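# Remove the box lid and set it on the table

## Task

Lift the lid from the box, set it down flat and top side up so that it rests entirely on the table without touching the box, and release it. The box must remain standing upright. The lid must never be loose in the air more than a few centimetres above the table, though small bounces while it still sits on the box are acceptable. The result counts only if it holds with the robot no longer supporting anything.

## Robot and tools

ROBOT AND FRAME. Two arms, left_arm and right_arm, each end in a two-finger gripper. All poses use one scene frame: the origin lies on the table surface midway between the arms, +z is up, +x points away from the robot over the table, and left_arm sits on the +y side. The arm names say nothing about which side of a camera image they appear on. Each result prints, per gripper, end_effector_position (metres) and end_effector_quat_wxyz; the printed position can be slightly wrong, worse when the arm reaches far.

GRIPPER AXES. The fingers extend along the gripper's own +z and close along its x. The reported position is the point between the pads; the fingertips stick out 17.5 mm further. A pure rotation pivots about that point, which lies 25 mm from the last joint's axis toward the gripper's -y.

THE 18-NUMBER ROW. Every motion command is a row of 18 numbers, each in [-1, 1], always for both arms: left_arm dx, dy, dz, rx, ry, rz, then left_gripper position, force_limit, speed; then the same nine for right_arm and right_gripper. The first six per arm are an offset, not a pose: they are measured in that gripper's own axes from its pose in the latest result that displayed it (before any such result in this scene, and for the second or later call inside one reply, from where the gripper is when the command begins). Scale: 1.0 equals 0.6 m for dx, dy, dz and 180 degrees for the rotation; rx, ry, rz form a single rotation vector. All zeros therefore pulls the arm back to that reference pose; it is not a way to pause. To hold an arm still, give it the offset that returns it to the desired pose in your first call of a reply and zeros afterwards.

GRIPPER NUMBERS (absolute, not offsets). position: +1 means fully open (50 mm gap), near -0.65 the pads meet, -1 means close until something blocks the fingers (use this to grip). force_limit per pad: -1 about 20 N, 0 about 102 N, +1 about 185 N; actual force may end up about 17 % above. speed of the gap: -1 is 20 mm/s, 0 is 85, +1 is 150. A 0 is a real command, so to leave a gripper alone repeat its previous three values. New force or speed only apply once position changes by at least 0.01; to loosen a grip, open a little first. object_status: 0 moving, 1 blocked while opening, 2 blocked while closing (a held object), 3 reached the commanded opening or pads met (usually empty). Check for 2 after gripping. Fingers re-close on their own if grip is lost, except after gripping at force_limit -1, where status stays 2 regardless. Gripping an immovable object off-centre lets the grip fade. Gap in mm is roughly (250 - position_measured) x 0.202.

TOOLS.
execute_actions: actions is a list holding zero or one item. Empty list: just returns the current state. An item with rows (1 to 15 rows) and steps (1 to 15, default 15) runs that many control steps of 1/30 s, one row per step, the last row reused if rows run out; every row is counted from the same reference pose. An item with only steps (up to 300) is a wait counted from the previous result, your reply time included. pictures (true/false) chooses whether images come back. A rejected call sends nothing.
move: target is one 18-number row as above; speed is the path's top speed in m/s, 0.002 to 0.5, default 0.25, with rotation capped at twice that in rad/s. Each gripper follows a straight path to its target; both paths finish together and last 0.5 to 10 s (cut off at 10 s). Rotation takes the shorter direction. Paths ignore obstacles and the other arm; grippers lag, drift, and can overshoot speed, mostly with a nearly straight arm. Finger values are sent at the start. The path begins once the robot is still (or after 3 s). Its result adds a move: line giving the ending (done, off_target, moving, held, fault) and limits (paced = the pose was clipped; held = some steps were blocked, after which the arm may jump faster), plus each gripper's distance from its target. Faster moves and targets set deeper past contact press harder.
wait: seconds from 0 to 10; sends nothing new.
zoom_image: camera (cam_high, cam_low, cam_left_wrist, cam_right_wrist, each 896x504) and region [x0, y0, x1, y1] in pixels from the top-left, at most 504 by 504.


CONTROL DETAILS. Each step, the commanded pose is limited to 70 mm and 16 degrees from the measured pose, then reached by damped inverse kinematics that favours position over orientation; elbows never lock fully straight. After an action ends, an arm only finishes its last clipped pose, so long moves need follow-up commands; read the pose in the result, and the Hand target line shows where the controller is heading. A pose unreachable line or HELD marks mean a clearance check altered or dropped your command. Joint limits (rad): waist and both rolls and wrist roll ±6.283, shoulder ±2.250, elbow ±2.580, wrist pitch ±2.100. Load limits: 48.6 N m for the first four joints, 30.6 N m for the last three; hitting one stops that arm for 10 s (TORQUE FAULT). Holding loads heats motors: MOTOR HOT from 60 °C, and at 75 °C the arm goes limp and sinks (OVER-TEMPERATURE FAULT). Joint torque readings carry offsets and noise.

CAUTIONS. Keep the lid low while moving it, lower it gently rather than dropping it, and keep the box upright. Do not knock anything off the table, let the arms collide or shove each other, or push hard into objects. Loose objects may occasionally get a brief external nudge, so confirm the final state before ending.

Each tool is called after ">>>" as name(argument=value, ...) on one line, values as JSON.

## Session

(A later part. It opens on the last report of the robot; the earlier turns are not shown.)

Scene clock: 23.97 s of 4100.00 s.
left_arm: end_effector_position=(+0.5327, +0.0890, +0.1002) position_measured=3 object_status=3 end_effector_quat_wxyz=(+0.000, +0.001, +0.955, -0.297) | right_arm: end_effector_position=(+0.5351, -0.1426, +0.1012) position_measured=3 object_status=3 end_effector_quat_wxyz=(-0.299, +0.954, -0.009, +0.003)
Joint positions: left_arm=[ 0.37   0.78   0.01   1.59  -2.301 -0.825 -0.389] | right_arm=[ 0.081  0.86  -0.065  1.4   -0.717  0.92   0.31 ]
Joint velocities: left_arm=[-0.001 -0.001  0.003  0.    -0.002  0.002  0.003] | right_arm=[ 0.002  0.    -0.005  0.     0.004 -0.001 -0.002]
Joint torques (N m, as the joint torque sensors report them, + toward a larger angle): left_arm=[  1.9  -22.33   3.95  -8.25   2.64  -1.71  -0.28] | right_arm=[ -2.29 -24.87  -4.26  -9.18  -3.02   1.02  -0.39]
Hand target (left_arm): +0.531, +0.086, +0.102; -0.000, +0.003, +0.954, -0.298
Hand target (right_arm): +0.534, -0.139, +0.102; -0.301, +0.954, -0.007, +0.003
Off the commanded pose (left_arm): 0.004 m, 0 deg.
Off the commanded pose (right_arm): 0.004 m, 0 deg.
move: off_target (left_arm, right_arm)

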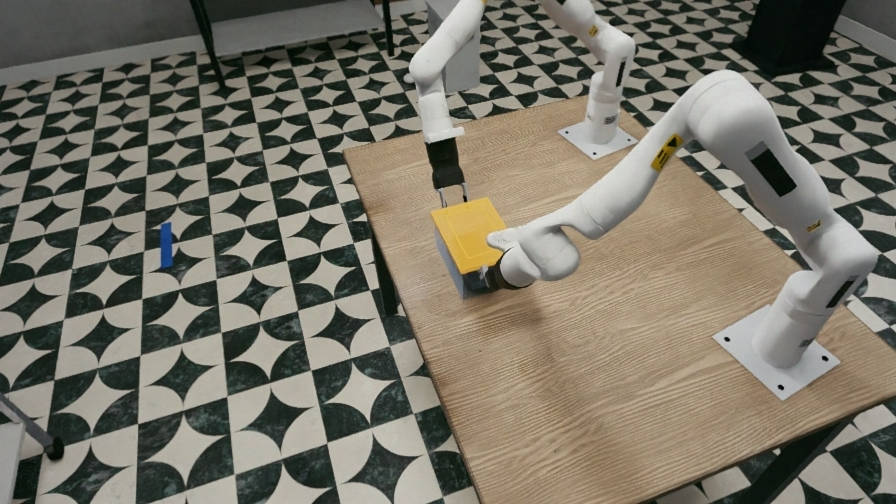

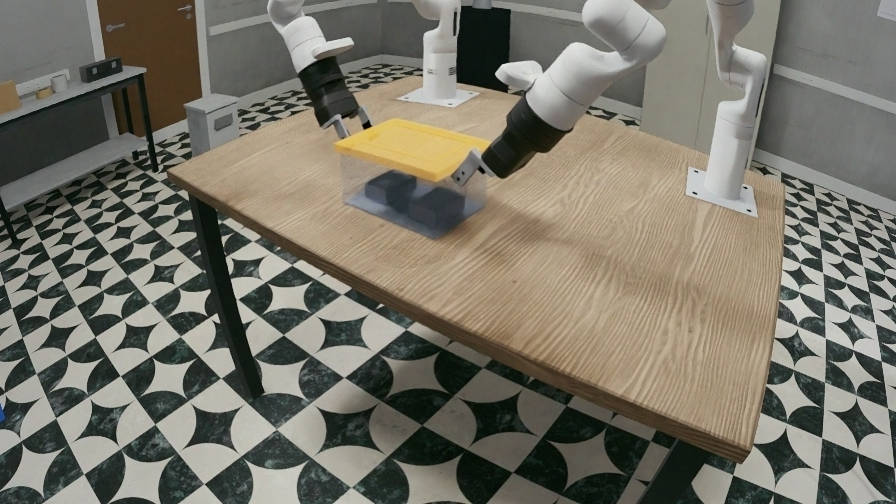

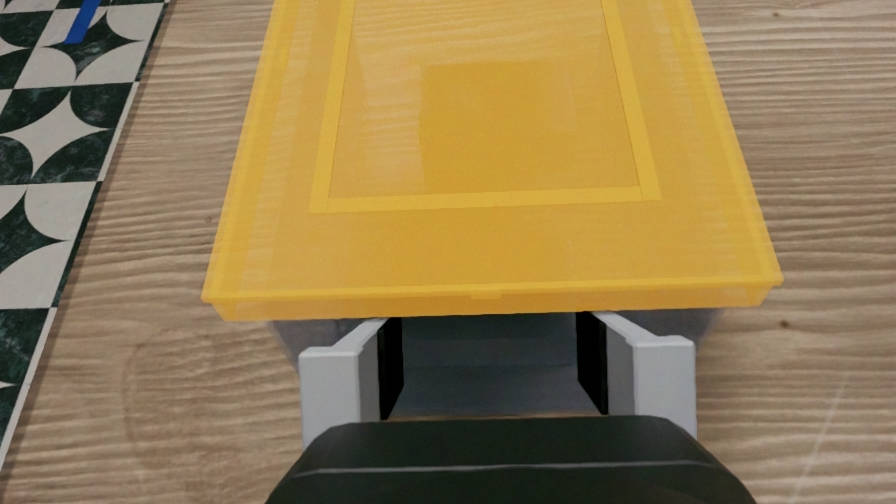

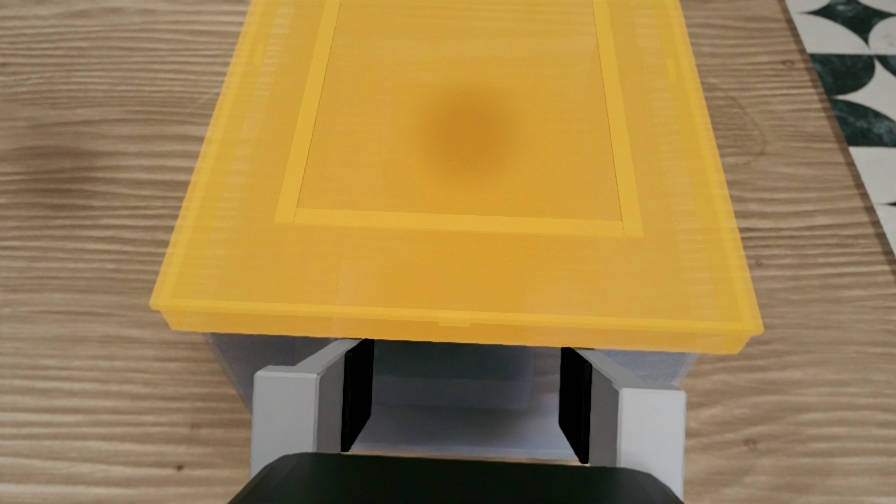

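>>> move(target=[0,-0.043,-0.041,0,0,0,1,0,0,0,-0.043,-0.041,0,0,0,1,0,0], speed=0.025)

>>> zoom_image(camera="cam_low", region=[310, 90, 540, 250])

Scene clock: 26.37 s of 4100.00 s.
left_arm: end_effector_position=(+0.5334, +0.0830, +0.1347) position_measured=3 object_status=3 end_effector_quat_wxyz=(+0.001, +0.000, +0.955, -0.296) | right_arm: end_effector_position=(+0.5356, -0.1369, +0.1356) position_measured=3 object_status=3 end_effector_quat_wxyz=(-0.298, +0.954, -0.010, +0.004)
Joint positions: left_arm=[ 0.394  0.726 -0.01   1.558 -2.339 -0.883 -0.306] | right_arm=[ 0.062  0.811 -0.052  1.373 -0.695  0.975  0.245]
Joint velocities: left_arm=[-0.001 -0.002  0.001  0.    -0.002  0.    -0.001] | right_arm=[-0.    -0.001 -0.     0.     0.002 -0.001 -0.   ]
Joint torques (N m, as the joint torque sensors report them, + toward a larger angle): left_arm=[  0.55 -21.21   2.47  -8.03   1.73  -1.    -0.37] | right_arm=[ -0.82 -24.25  -1.78  -8.69  -1.93   0.72  -0.5 ]
Hand target (left_arm): +0.533, +0.082, +0.135; +0.000, +0.001, +0.955, -0.297
Hand target (right_arm): +0.535, -0.135, +0.136; -0.299, +0.954, -0.009, +0.003
Off the commanded pose (left_arm): 0.002 m, 0 deg.
Off the commanded pose (right_arm): 0.002 m, 0 deg.
move: done

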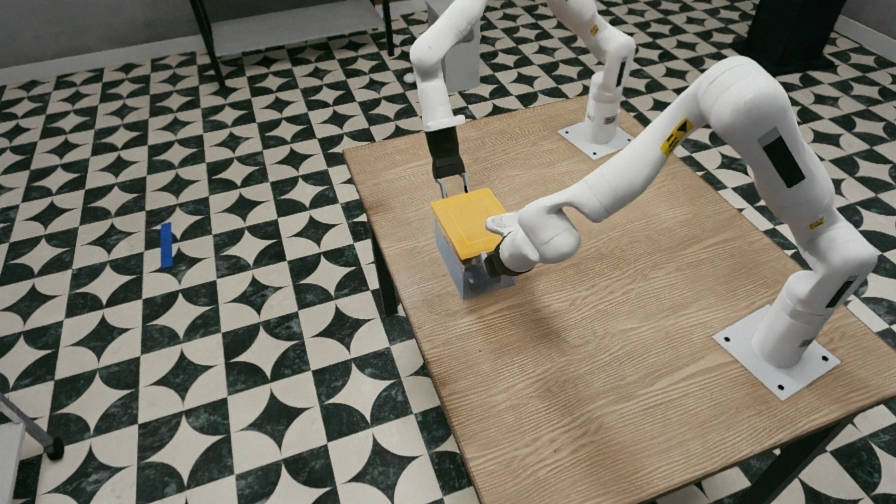

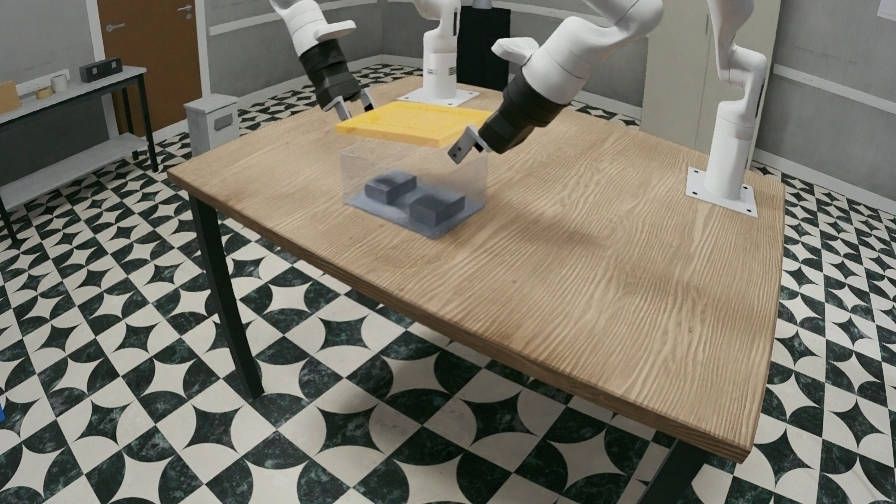

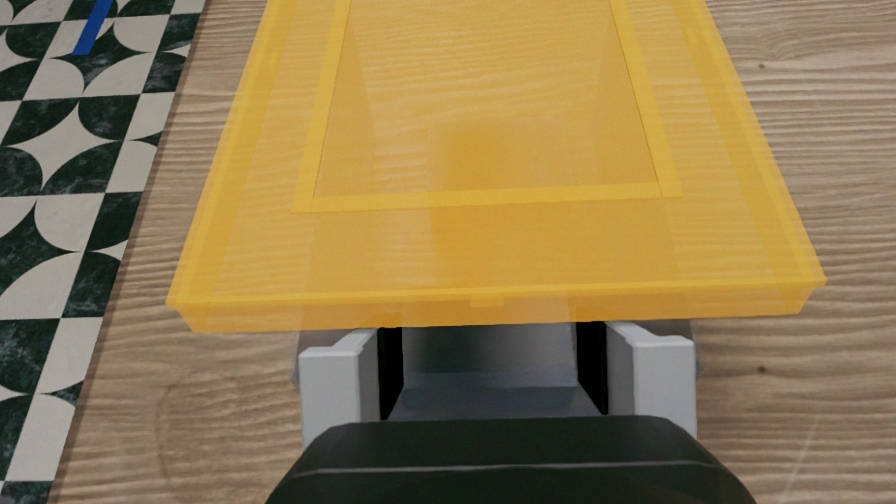

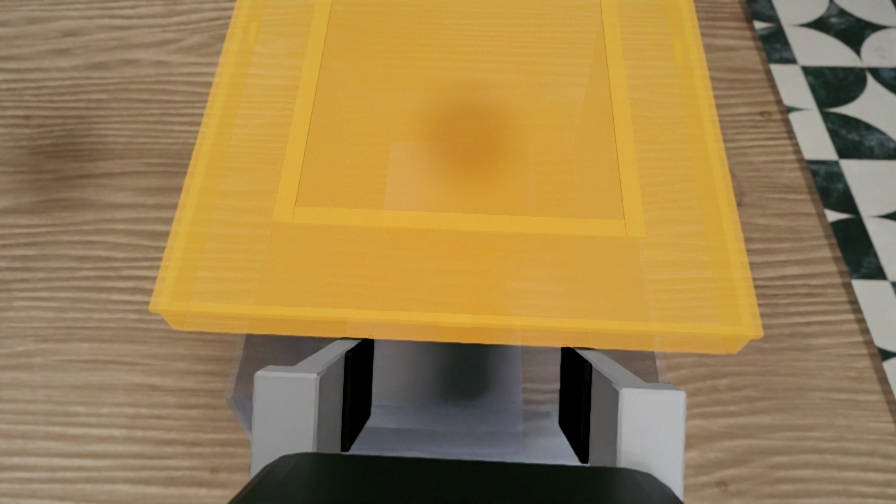

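Region (310, 90, 540, 250) of cam_low's 896x504 image, scaled by 2.191, with more detail than that image has; it fills the top 351 rows of this view, and the rest is white.

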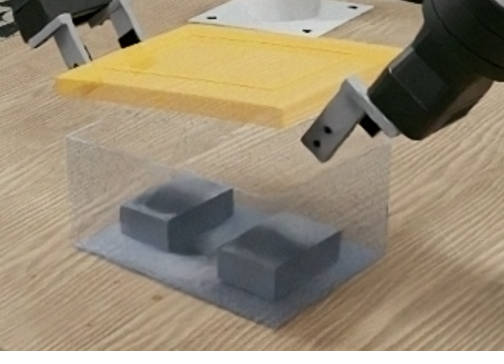

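>>> move(target=[0,-0.003,0,0,0,0,1,0,0,0,-0.003,0.016,0,0,0,1,0,0], speed=0.01)

Scene clock: 28.47 s of 4100.00 s.
left_arm: end_effector_position=(+0.5338, +0.0823, +0.1355) position_measured=3 object_status=3 end_effector_quat_wxyz=(+0.001, -0.000, +0.955, -0.296) | right_arm: end_effector_position=(+0.5361, -0.1306, +0.1287) position_measured=3 object_status=3 end_effector_quat_wxyz=(-0.298, +0.955, -0.010, +0.004)
Joint positions: left_arm=[ 0.396  0.725 -0.01   1.556 -2.341 -0.884 -0.301] | right_arm=[ 0.053  0.822 -0.056  1.375 -0.699  0.957  0.244]
Joint velocities: left_arm=[-0.002 -0.002  0.    -0.    -0.     0.001  0.   ] | right_arm=[ 0.    -0.001 -0.001 -0.     0.001 -0.    -0.001]
Joint torques (N m, as the joint torque sensors report them, + toward a larger angle): left_arm=[  0.23 -21.21   2.17  -7.94   1.51  -1.01  -0.46] | right_arm=[ -0.27 -24.39  -1.91  -8.63  -2.31   0.84  -0.03]
Hand target (left_arm): +0.533, +0.081, +0.136; +0.001, +0.000, +0.955, -0.296
Hand target (right_arm): +0.536, -0.130, +0.129; -0.298, +0.954, -0.010, +0.004
Off the commanded pose (left_arm): 0.001 m, 0 deg.
Off the commanded pose (right_arm): 0.001 m, 0 deg.
move: done

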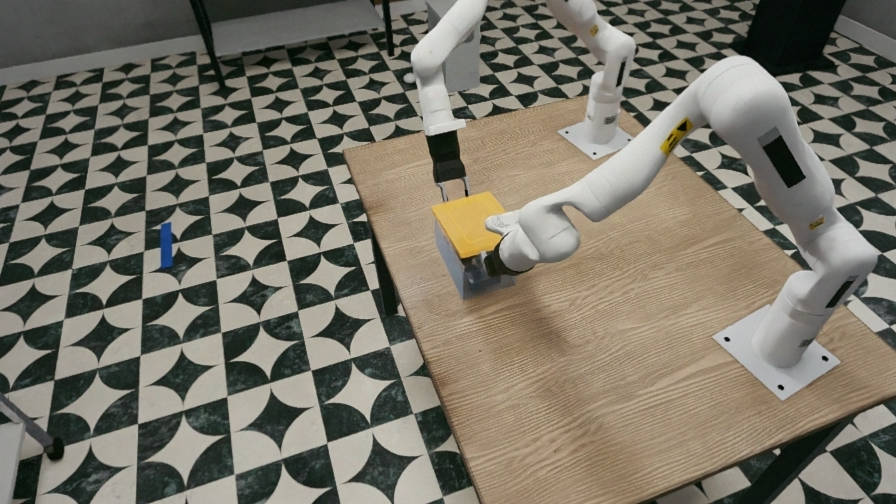

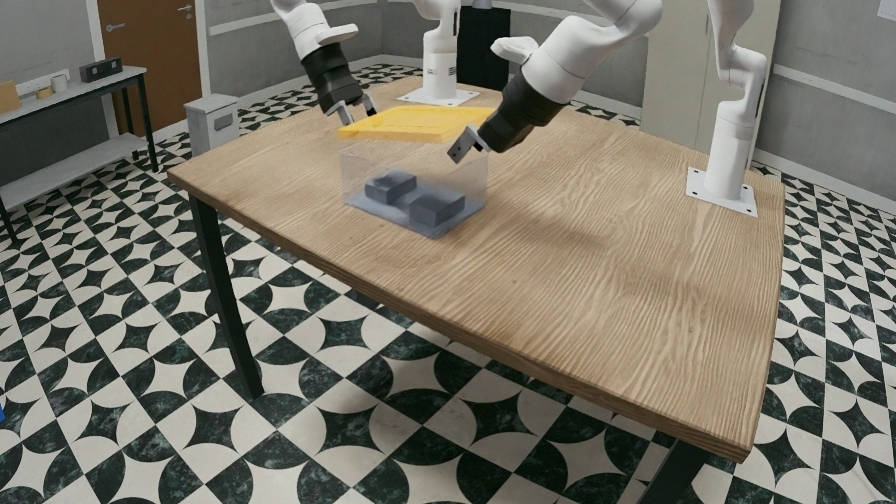

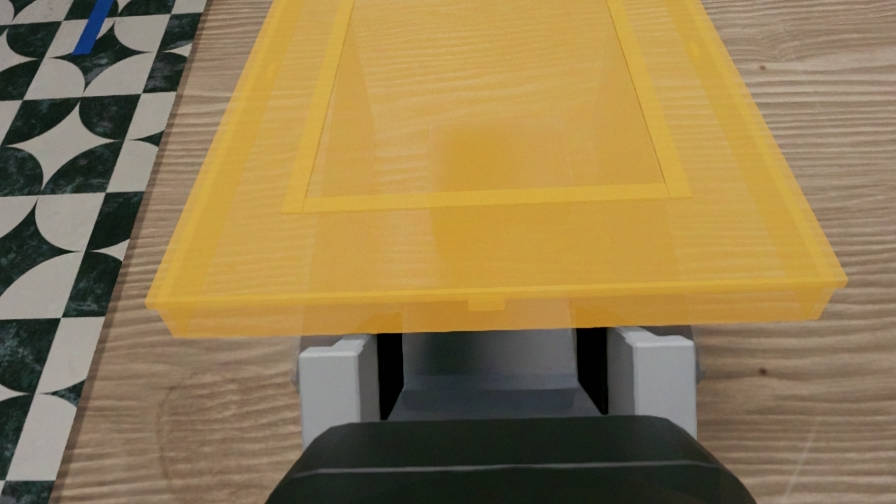

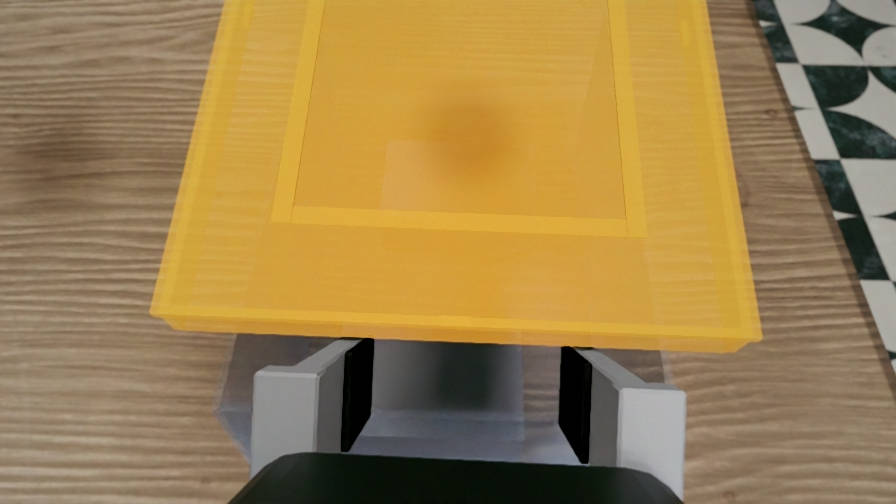

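>>> move(target=[0,0,0,0,0,0,1,0,0,0,-0.034,-0.048,0,0,0,1,0,0], speed=0.02)

Scene clock: 31.30 s of 4100.00 s.
left_arm: end_effector_position=(+0.5343, +0.0834, +0.1351) position_measured=3 object_status=3 end_effector_quat_wxyz=(+0.001, -0.001, +0.955, -0.295) | right_arm: end_effector_position=(+0.5366, -0.1316, +0.1636) position_measured=3 object_status=3 end_effector_quat_wxyz=(-0.297, +0.955, -0.011, +0.004)
Joint positions: left_arm=[ 0.394  0.725 -0.01   1.556 -2.342 -0.883 -0.3  ] | right_arm=[ 0.046  0.774 -0.041  1.343 -0.678  1.022  0.189]
Joint velocities: left_arm=[-0.001  0.     0.     0.    -0.002  0.     0.001] | right_arm=[ 0.001  0.    -0.002  0.     0.001 -0.001 -0.   ]
Joint torques (N m, as the joint torque sensors report them, + toward a larger angle): left_arm=[  0.52 -21.28   2.59  -7.93   1.81  -0.98  -0.34] | right_arm=[ -0.7  -23.73  -1.99  -9.13  -2.63   0.64  -0.1 ]
Hand target (left_arm): +0.534, +0.082, +0.135; +0.001, -0.000, +0.955, -0.296
Hand target (right_arm): +0.536, -0.130, +0.164; -0.298, +0.955, -0.010, +0.004
Off the commanded pose (left_arm): 0.001 m, 0 deg.
Off the commanded pose (right_arm): 0.002 m, 0 deg.
move: done

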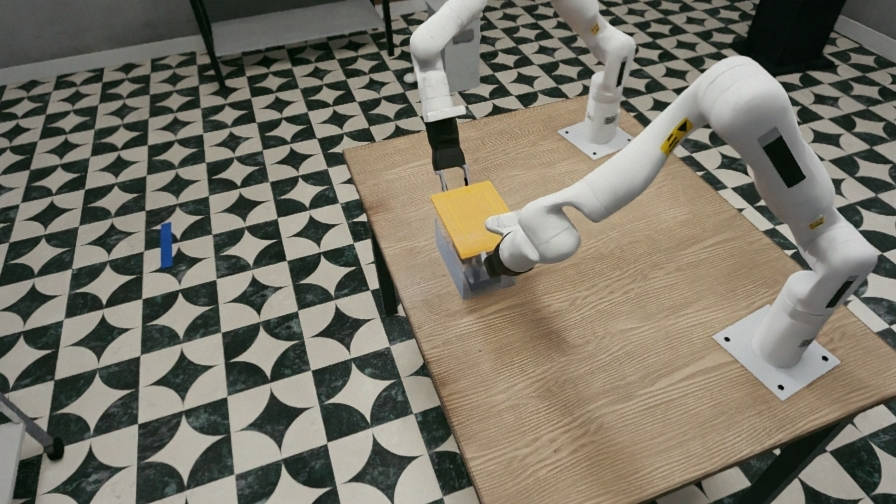

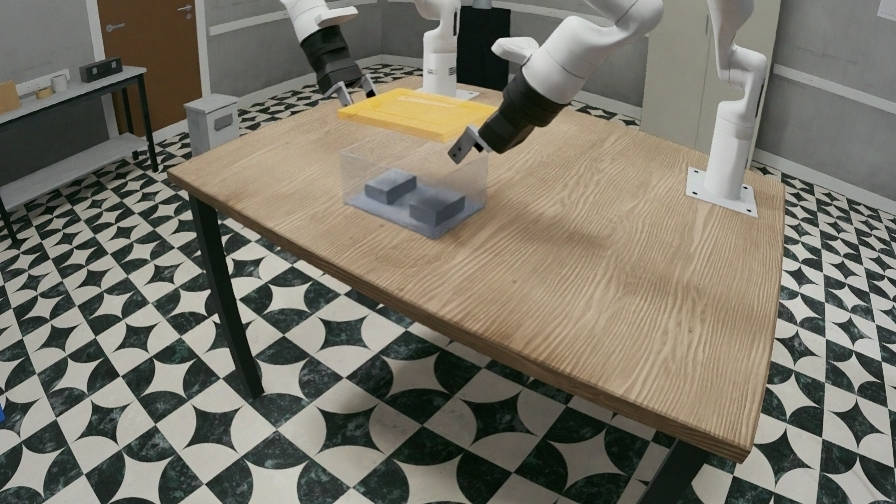

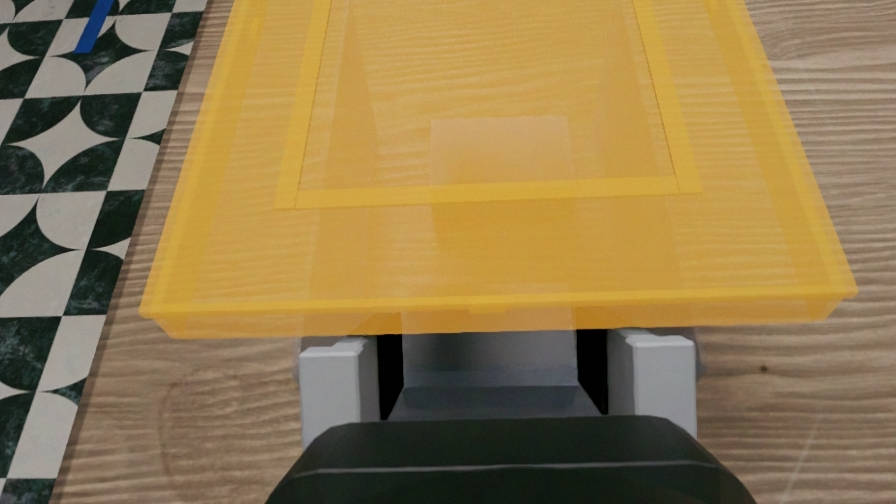

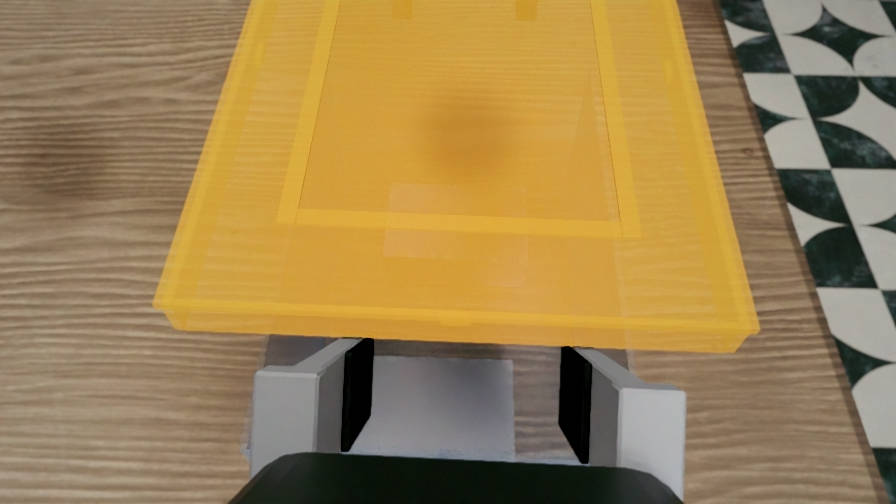

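>>> move(target=[0,-0.002,0,0,0,0,1,0,0,0,-0.012,0.012,0,0,0,1,0,0], speed=0.01)

Scene clock: 33.07 s of 4100.00 s.
left_arm: end_effector_position=(+0.5350, +0.0838, +0.1355) position_measured=3 object_status=3 end_effector_quat_wxyz=(+0.001, -0.002, +0.956, -0.294) | right_arm: end_effector_position=(+0.5374, -0.1232, +0.1613) position_measured=3 object_status=3 end_effector_quat_wxyz=(-0.296, +0.955, -0.012, +0.005)
Joint positions: left_arm=[ 0.394  0.725 -0.011  1.554 -2.344 -0.883 -0.297] | right_arm=[ 0.031  0.779 -0.043  1.339 -0.677  1.01   0.175]
Joint velocities: left_arm=[-0.001 -0.001  0.001  0.    -0.001  0.001  0.   ] | right_arm=[ 0.002  0.002 -0.002 -0.     0.002 -0.001 -0.002]
Joint torques (N m, as the joint torque sensors report them, + toward a larger angle): left_arm=[  0.68 -21.21   2.5   -8.1    1.64  -0.96  -0.4 ] | right_arm=[ -0.9  -23.82  -2.22  -9.25  -2.41   0.68   0.19]
Hand target (left_arm): +0.534, +0.082, +0.136; +0.001, -0.001, +0.955, -0.295
Hand target (right_arm): +0.537, -0.122, +0.162; -0.297, +0.955, -0.011, +0.004
Off the commanded pose (left_arm): 0.002 m, 0 deg.
Off the commanded pose (right_arm): 0.002 m, 0 deg.
move: done

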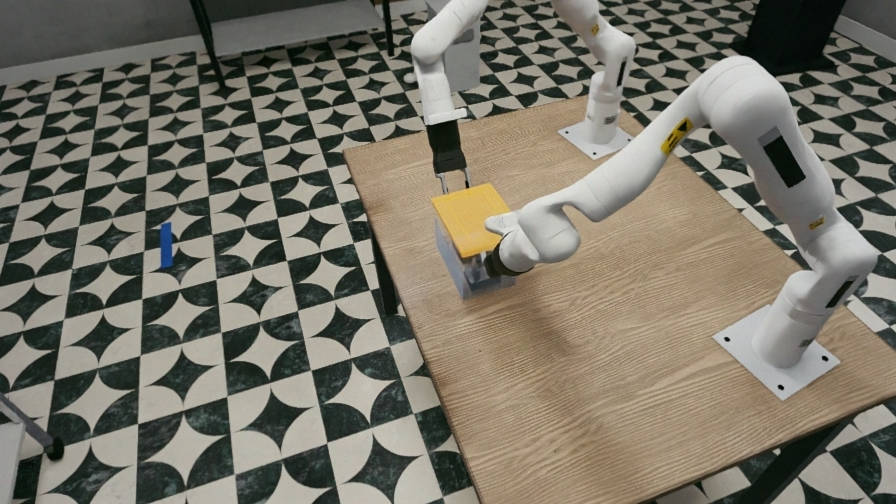

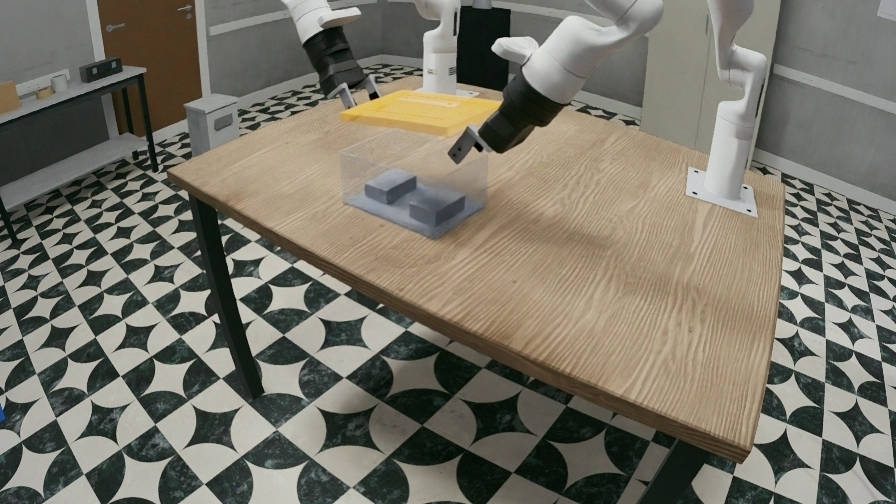

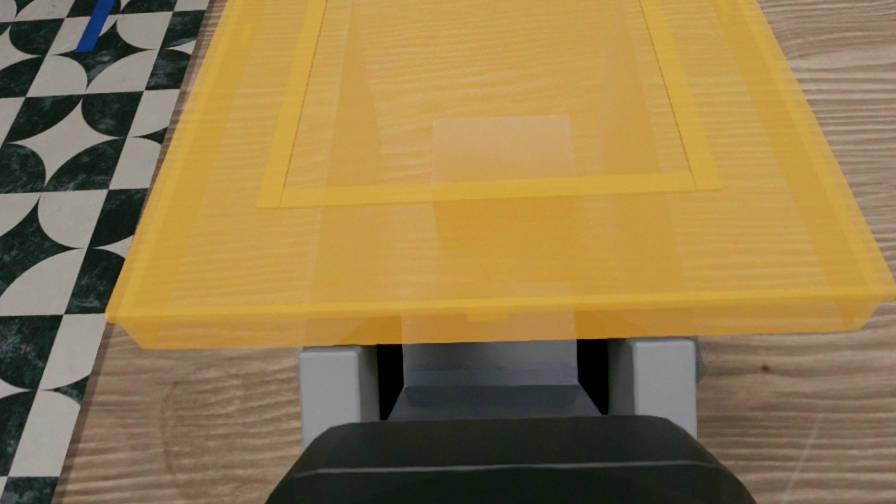

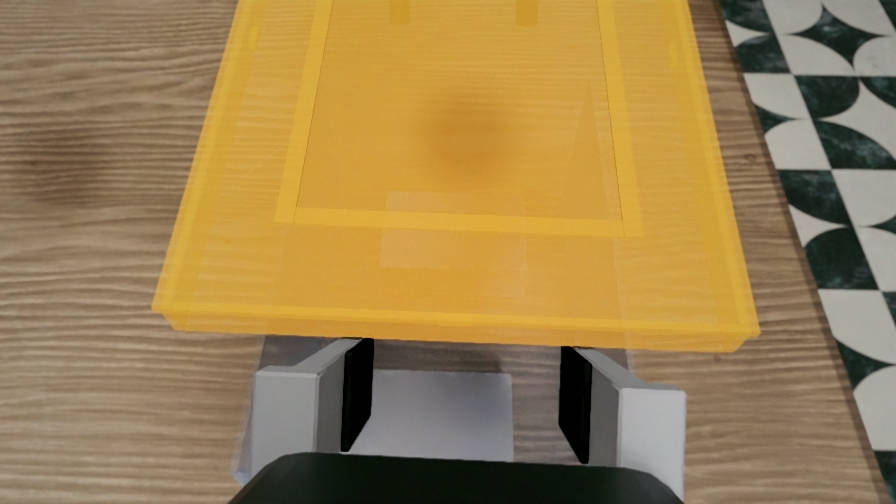

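>>> move(target=[0.385,-0.002,0,0,0,0,1,0,0,-0.385,-0.002,-0.024,0,0,0,1,0,0], speed=0.05)

Scene clock: 39.20 s of 4100.00 s.
left_arm: end_effector_position=(+0.3042, +0.0832, +0.1351) position_measured=3 object_status=3 end_effector_quat_wxyz=(+0.001, -0.002, +0.956, -0.294) | right_arm: end_effector_position=(+0.3071, -0.1255, +0.1727) position_measured=3 object_status=3 end_effector_quat_wxyz=(-0.296, +0.955, -0.013, +0.005)
Joint positions: left_arm=[ 0.429  0.391  0.177  2.285 -1.943 -0.505 -0.655] | right_arm=[ 0.062  0.353 -0.201  2.132 -0.89   0.661  0.402]
Joint velocities: left_arm=[-0.    -0.004  0.001  0.     0.    -0.    -0.001] | right_arm=[ 0.003 -0.004 -0.003  0.     0.    -0.001  0.   ]
Joint torques (N m, as the joint torque sensors report them, + toward a larger angle): left_arm=[  0.41 -12.84   2.59  -6.01   1.03  -1.92  -0.39] | right_arm=[ -1.02 -13.25  -1.85  -7.05  -1.92   0.96  -0.3 ]
Hand target (left_arm): +0.304, +0.082, +0.136; +0.001, -0.001, +0.956, -0.294
Hand target (right_arm): +0.306, -0.124, +0.173; -0.297, +0.955, -0.012, +0.005
Off the commanded pose (left_arm): 0.002 m, 0 deg.
Off the commanded pose (right_arm): 0.001 m, 0 deg.
move: done

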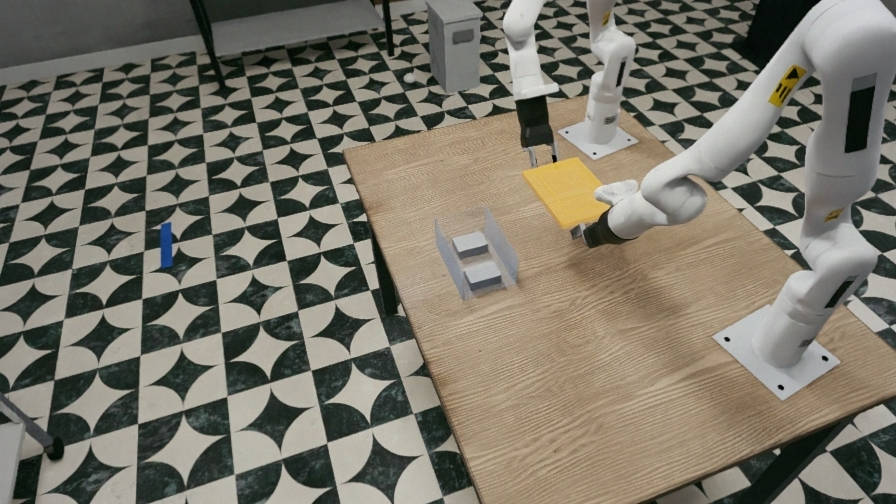

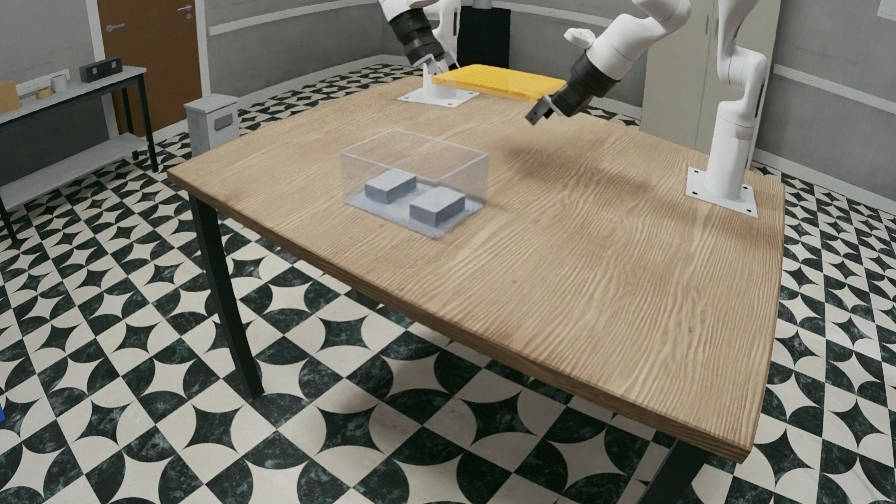

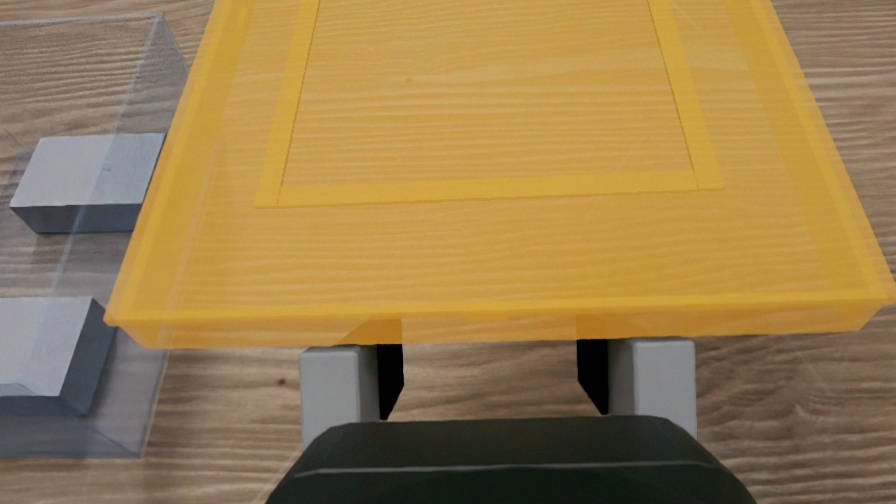

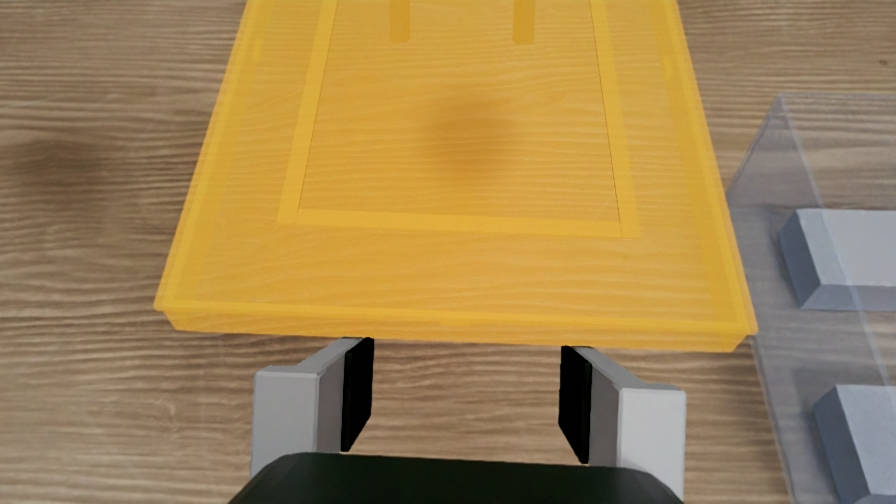

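>>> move(target=[0,0.098,0.149,0,0,0,1,0,0,0,0.098,0.149,0,0,0,1,0,0], speed=0.04)

Scene clock: 42.87 s of 4100.00 s.
left_arm: end_effector_position=(+0.3046, +0.0822, +0.0284) position_measured=3 object_status=3 end_effector_quat_wxyz=(+0.001, -0.003, +0.956, -0.293) | right_arm: end_effector_position=(+0.3081, -0.1240, +0.0657) position_measured=3 object_status=3 end_effector_quat_wxyz=(-0.296, +0.955, -0.014, +0.006)
Joint positions: left_arm=[ 0.494  0.723  0.101  2.342 -1.232 -0.504 -1.48 ] | right_arm=[ 0.208  0.658 -0.418  2.216 -1.236  0.337  0.882]
Joint velocities: left_arm=[ 0.003  0.007  0.005 -0.001  0.004  0.001 -0.001] | right_arm=[ 0.004  0.008 -0.003  0.002 -0.004  0.001  0.006]
Joint torques (N m, as the joint torque sensors report them, + toward a larger angle): left_arm=[  0.39 -15.13   3.07  -1.61  -0.08  -2.64  -0.46] | right_arm=[ -0.84 -15.99  -3.68  -3.74  -1.22   2.09   0.19]
Hand target (left_arm): +0.304, +0.081, +0.028; +0.001, -0.002, +0.956, -0.294
Hand target (right_arm): +0.308, -0.123, +0.066; -0.296, +0.955, -0.013, +0.005
Off the commanded pose (left_arm): 0.001 m, 0 deg.
Off the commanded pose (right_arm): 0.001 m, 0 deg.
move: done

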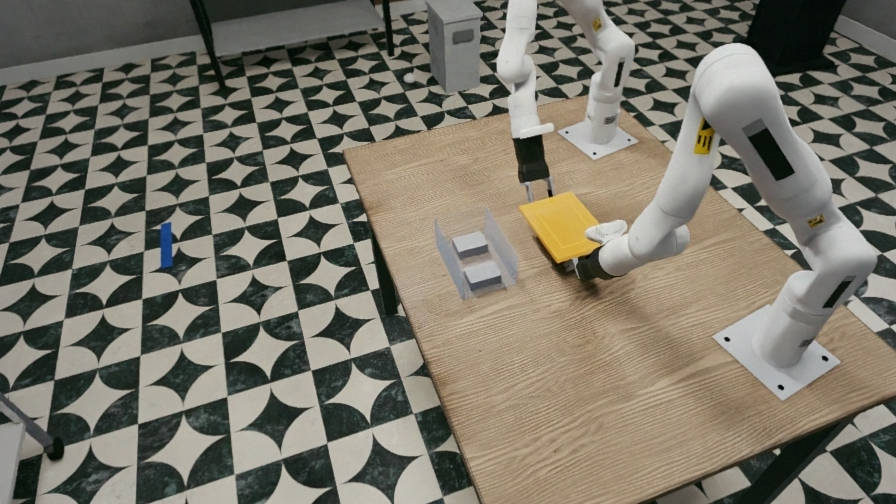

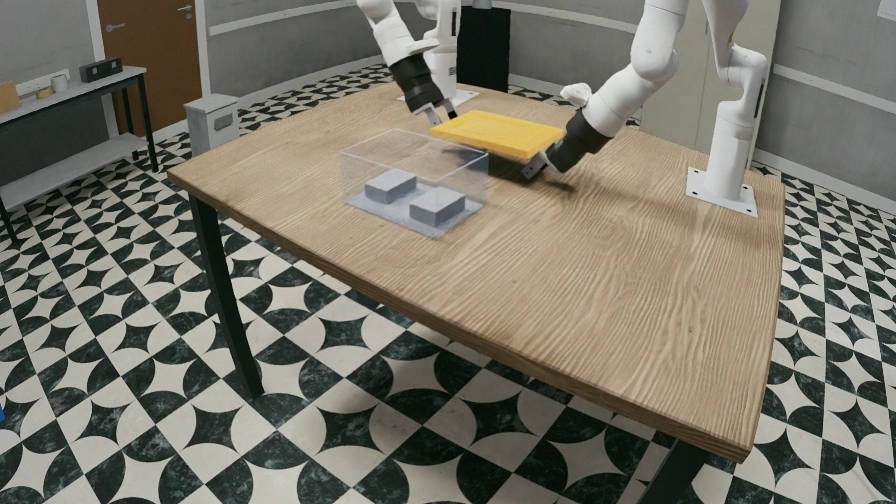

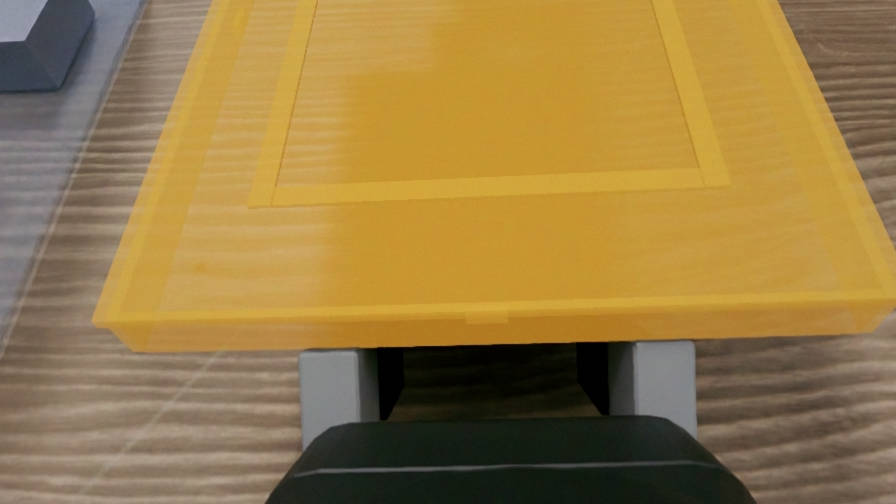

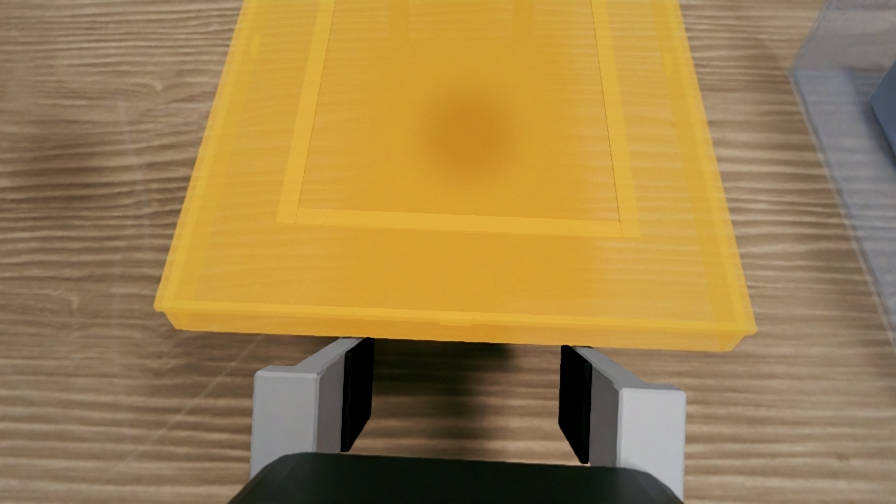

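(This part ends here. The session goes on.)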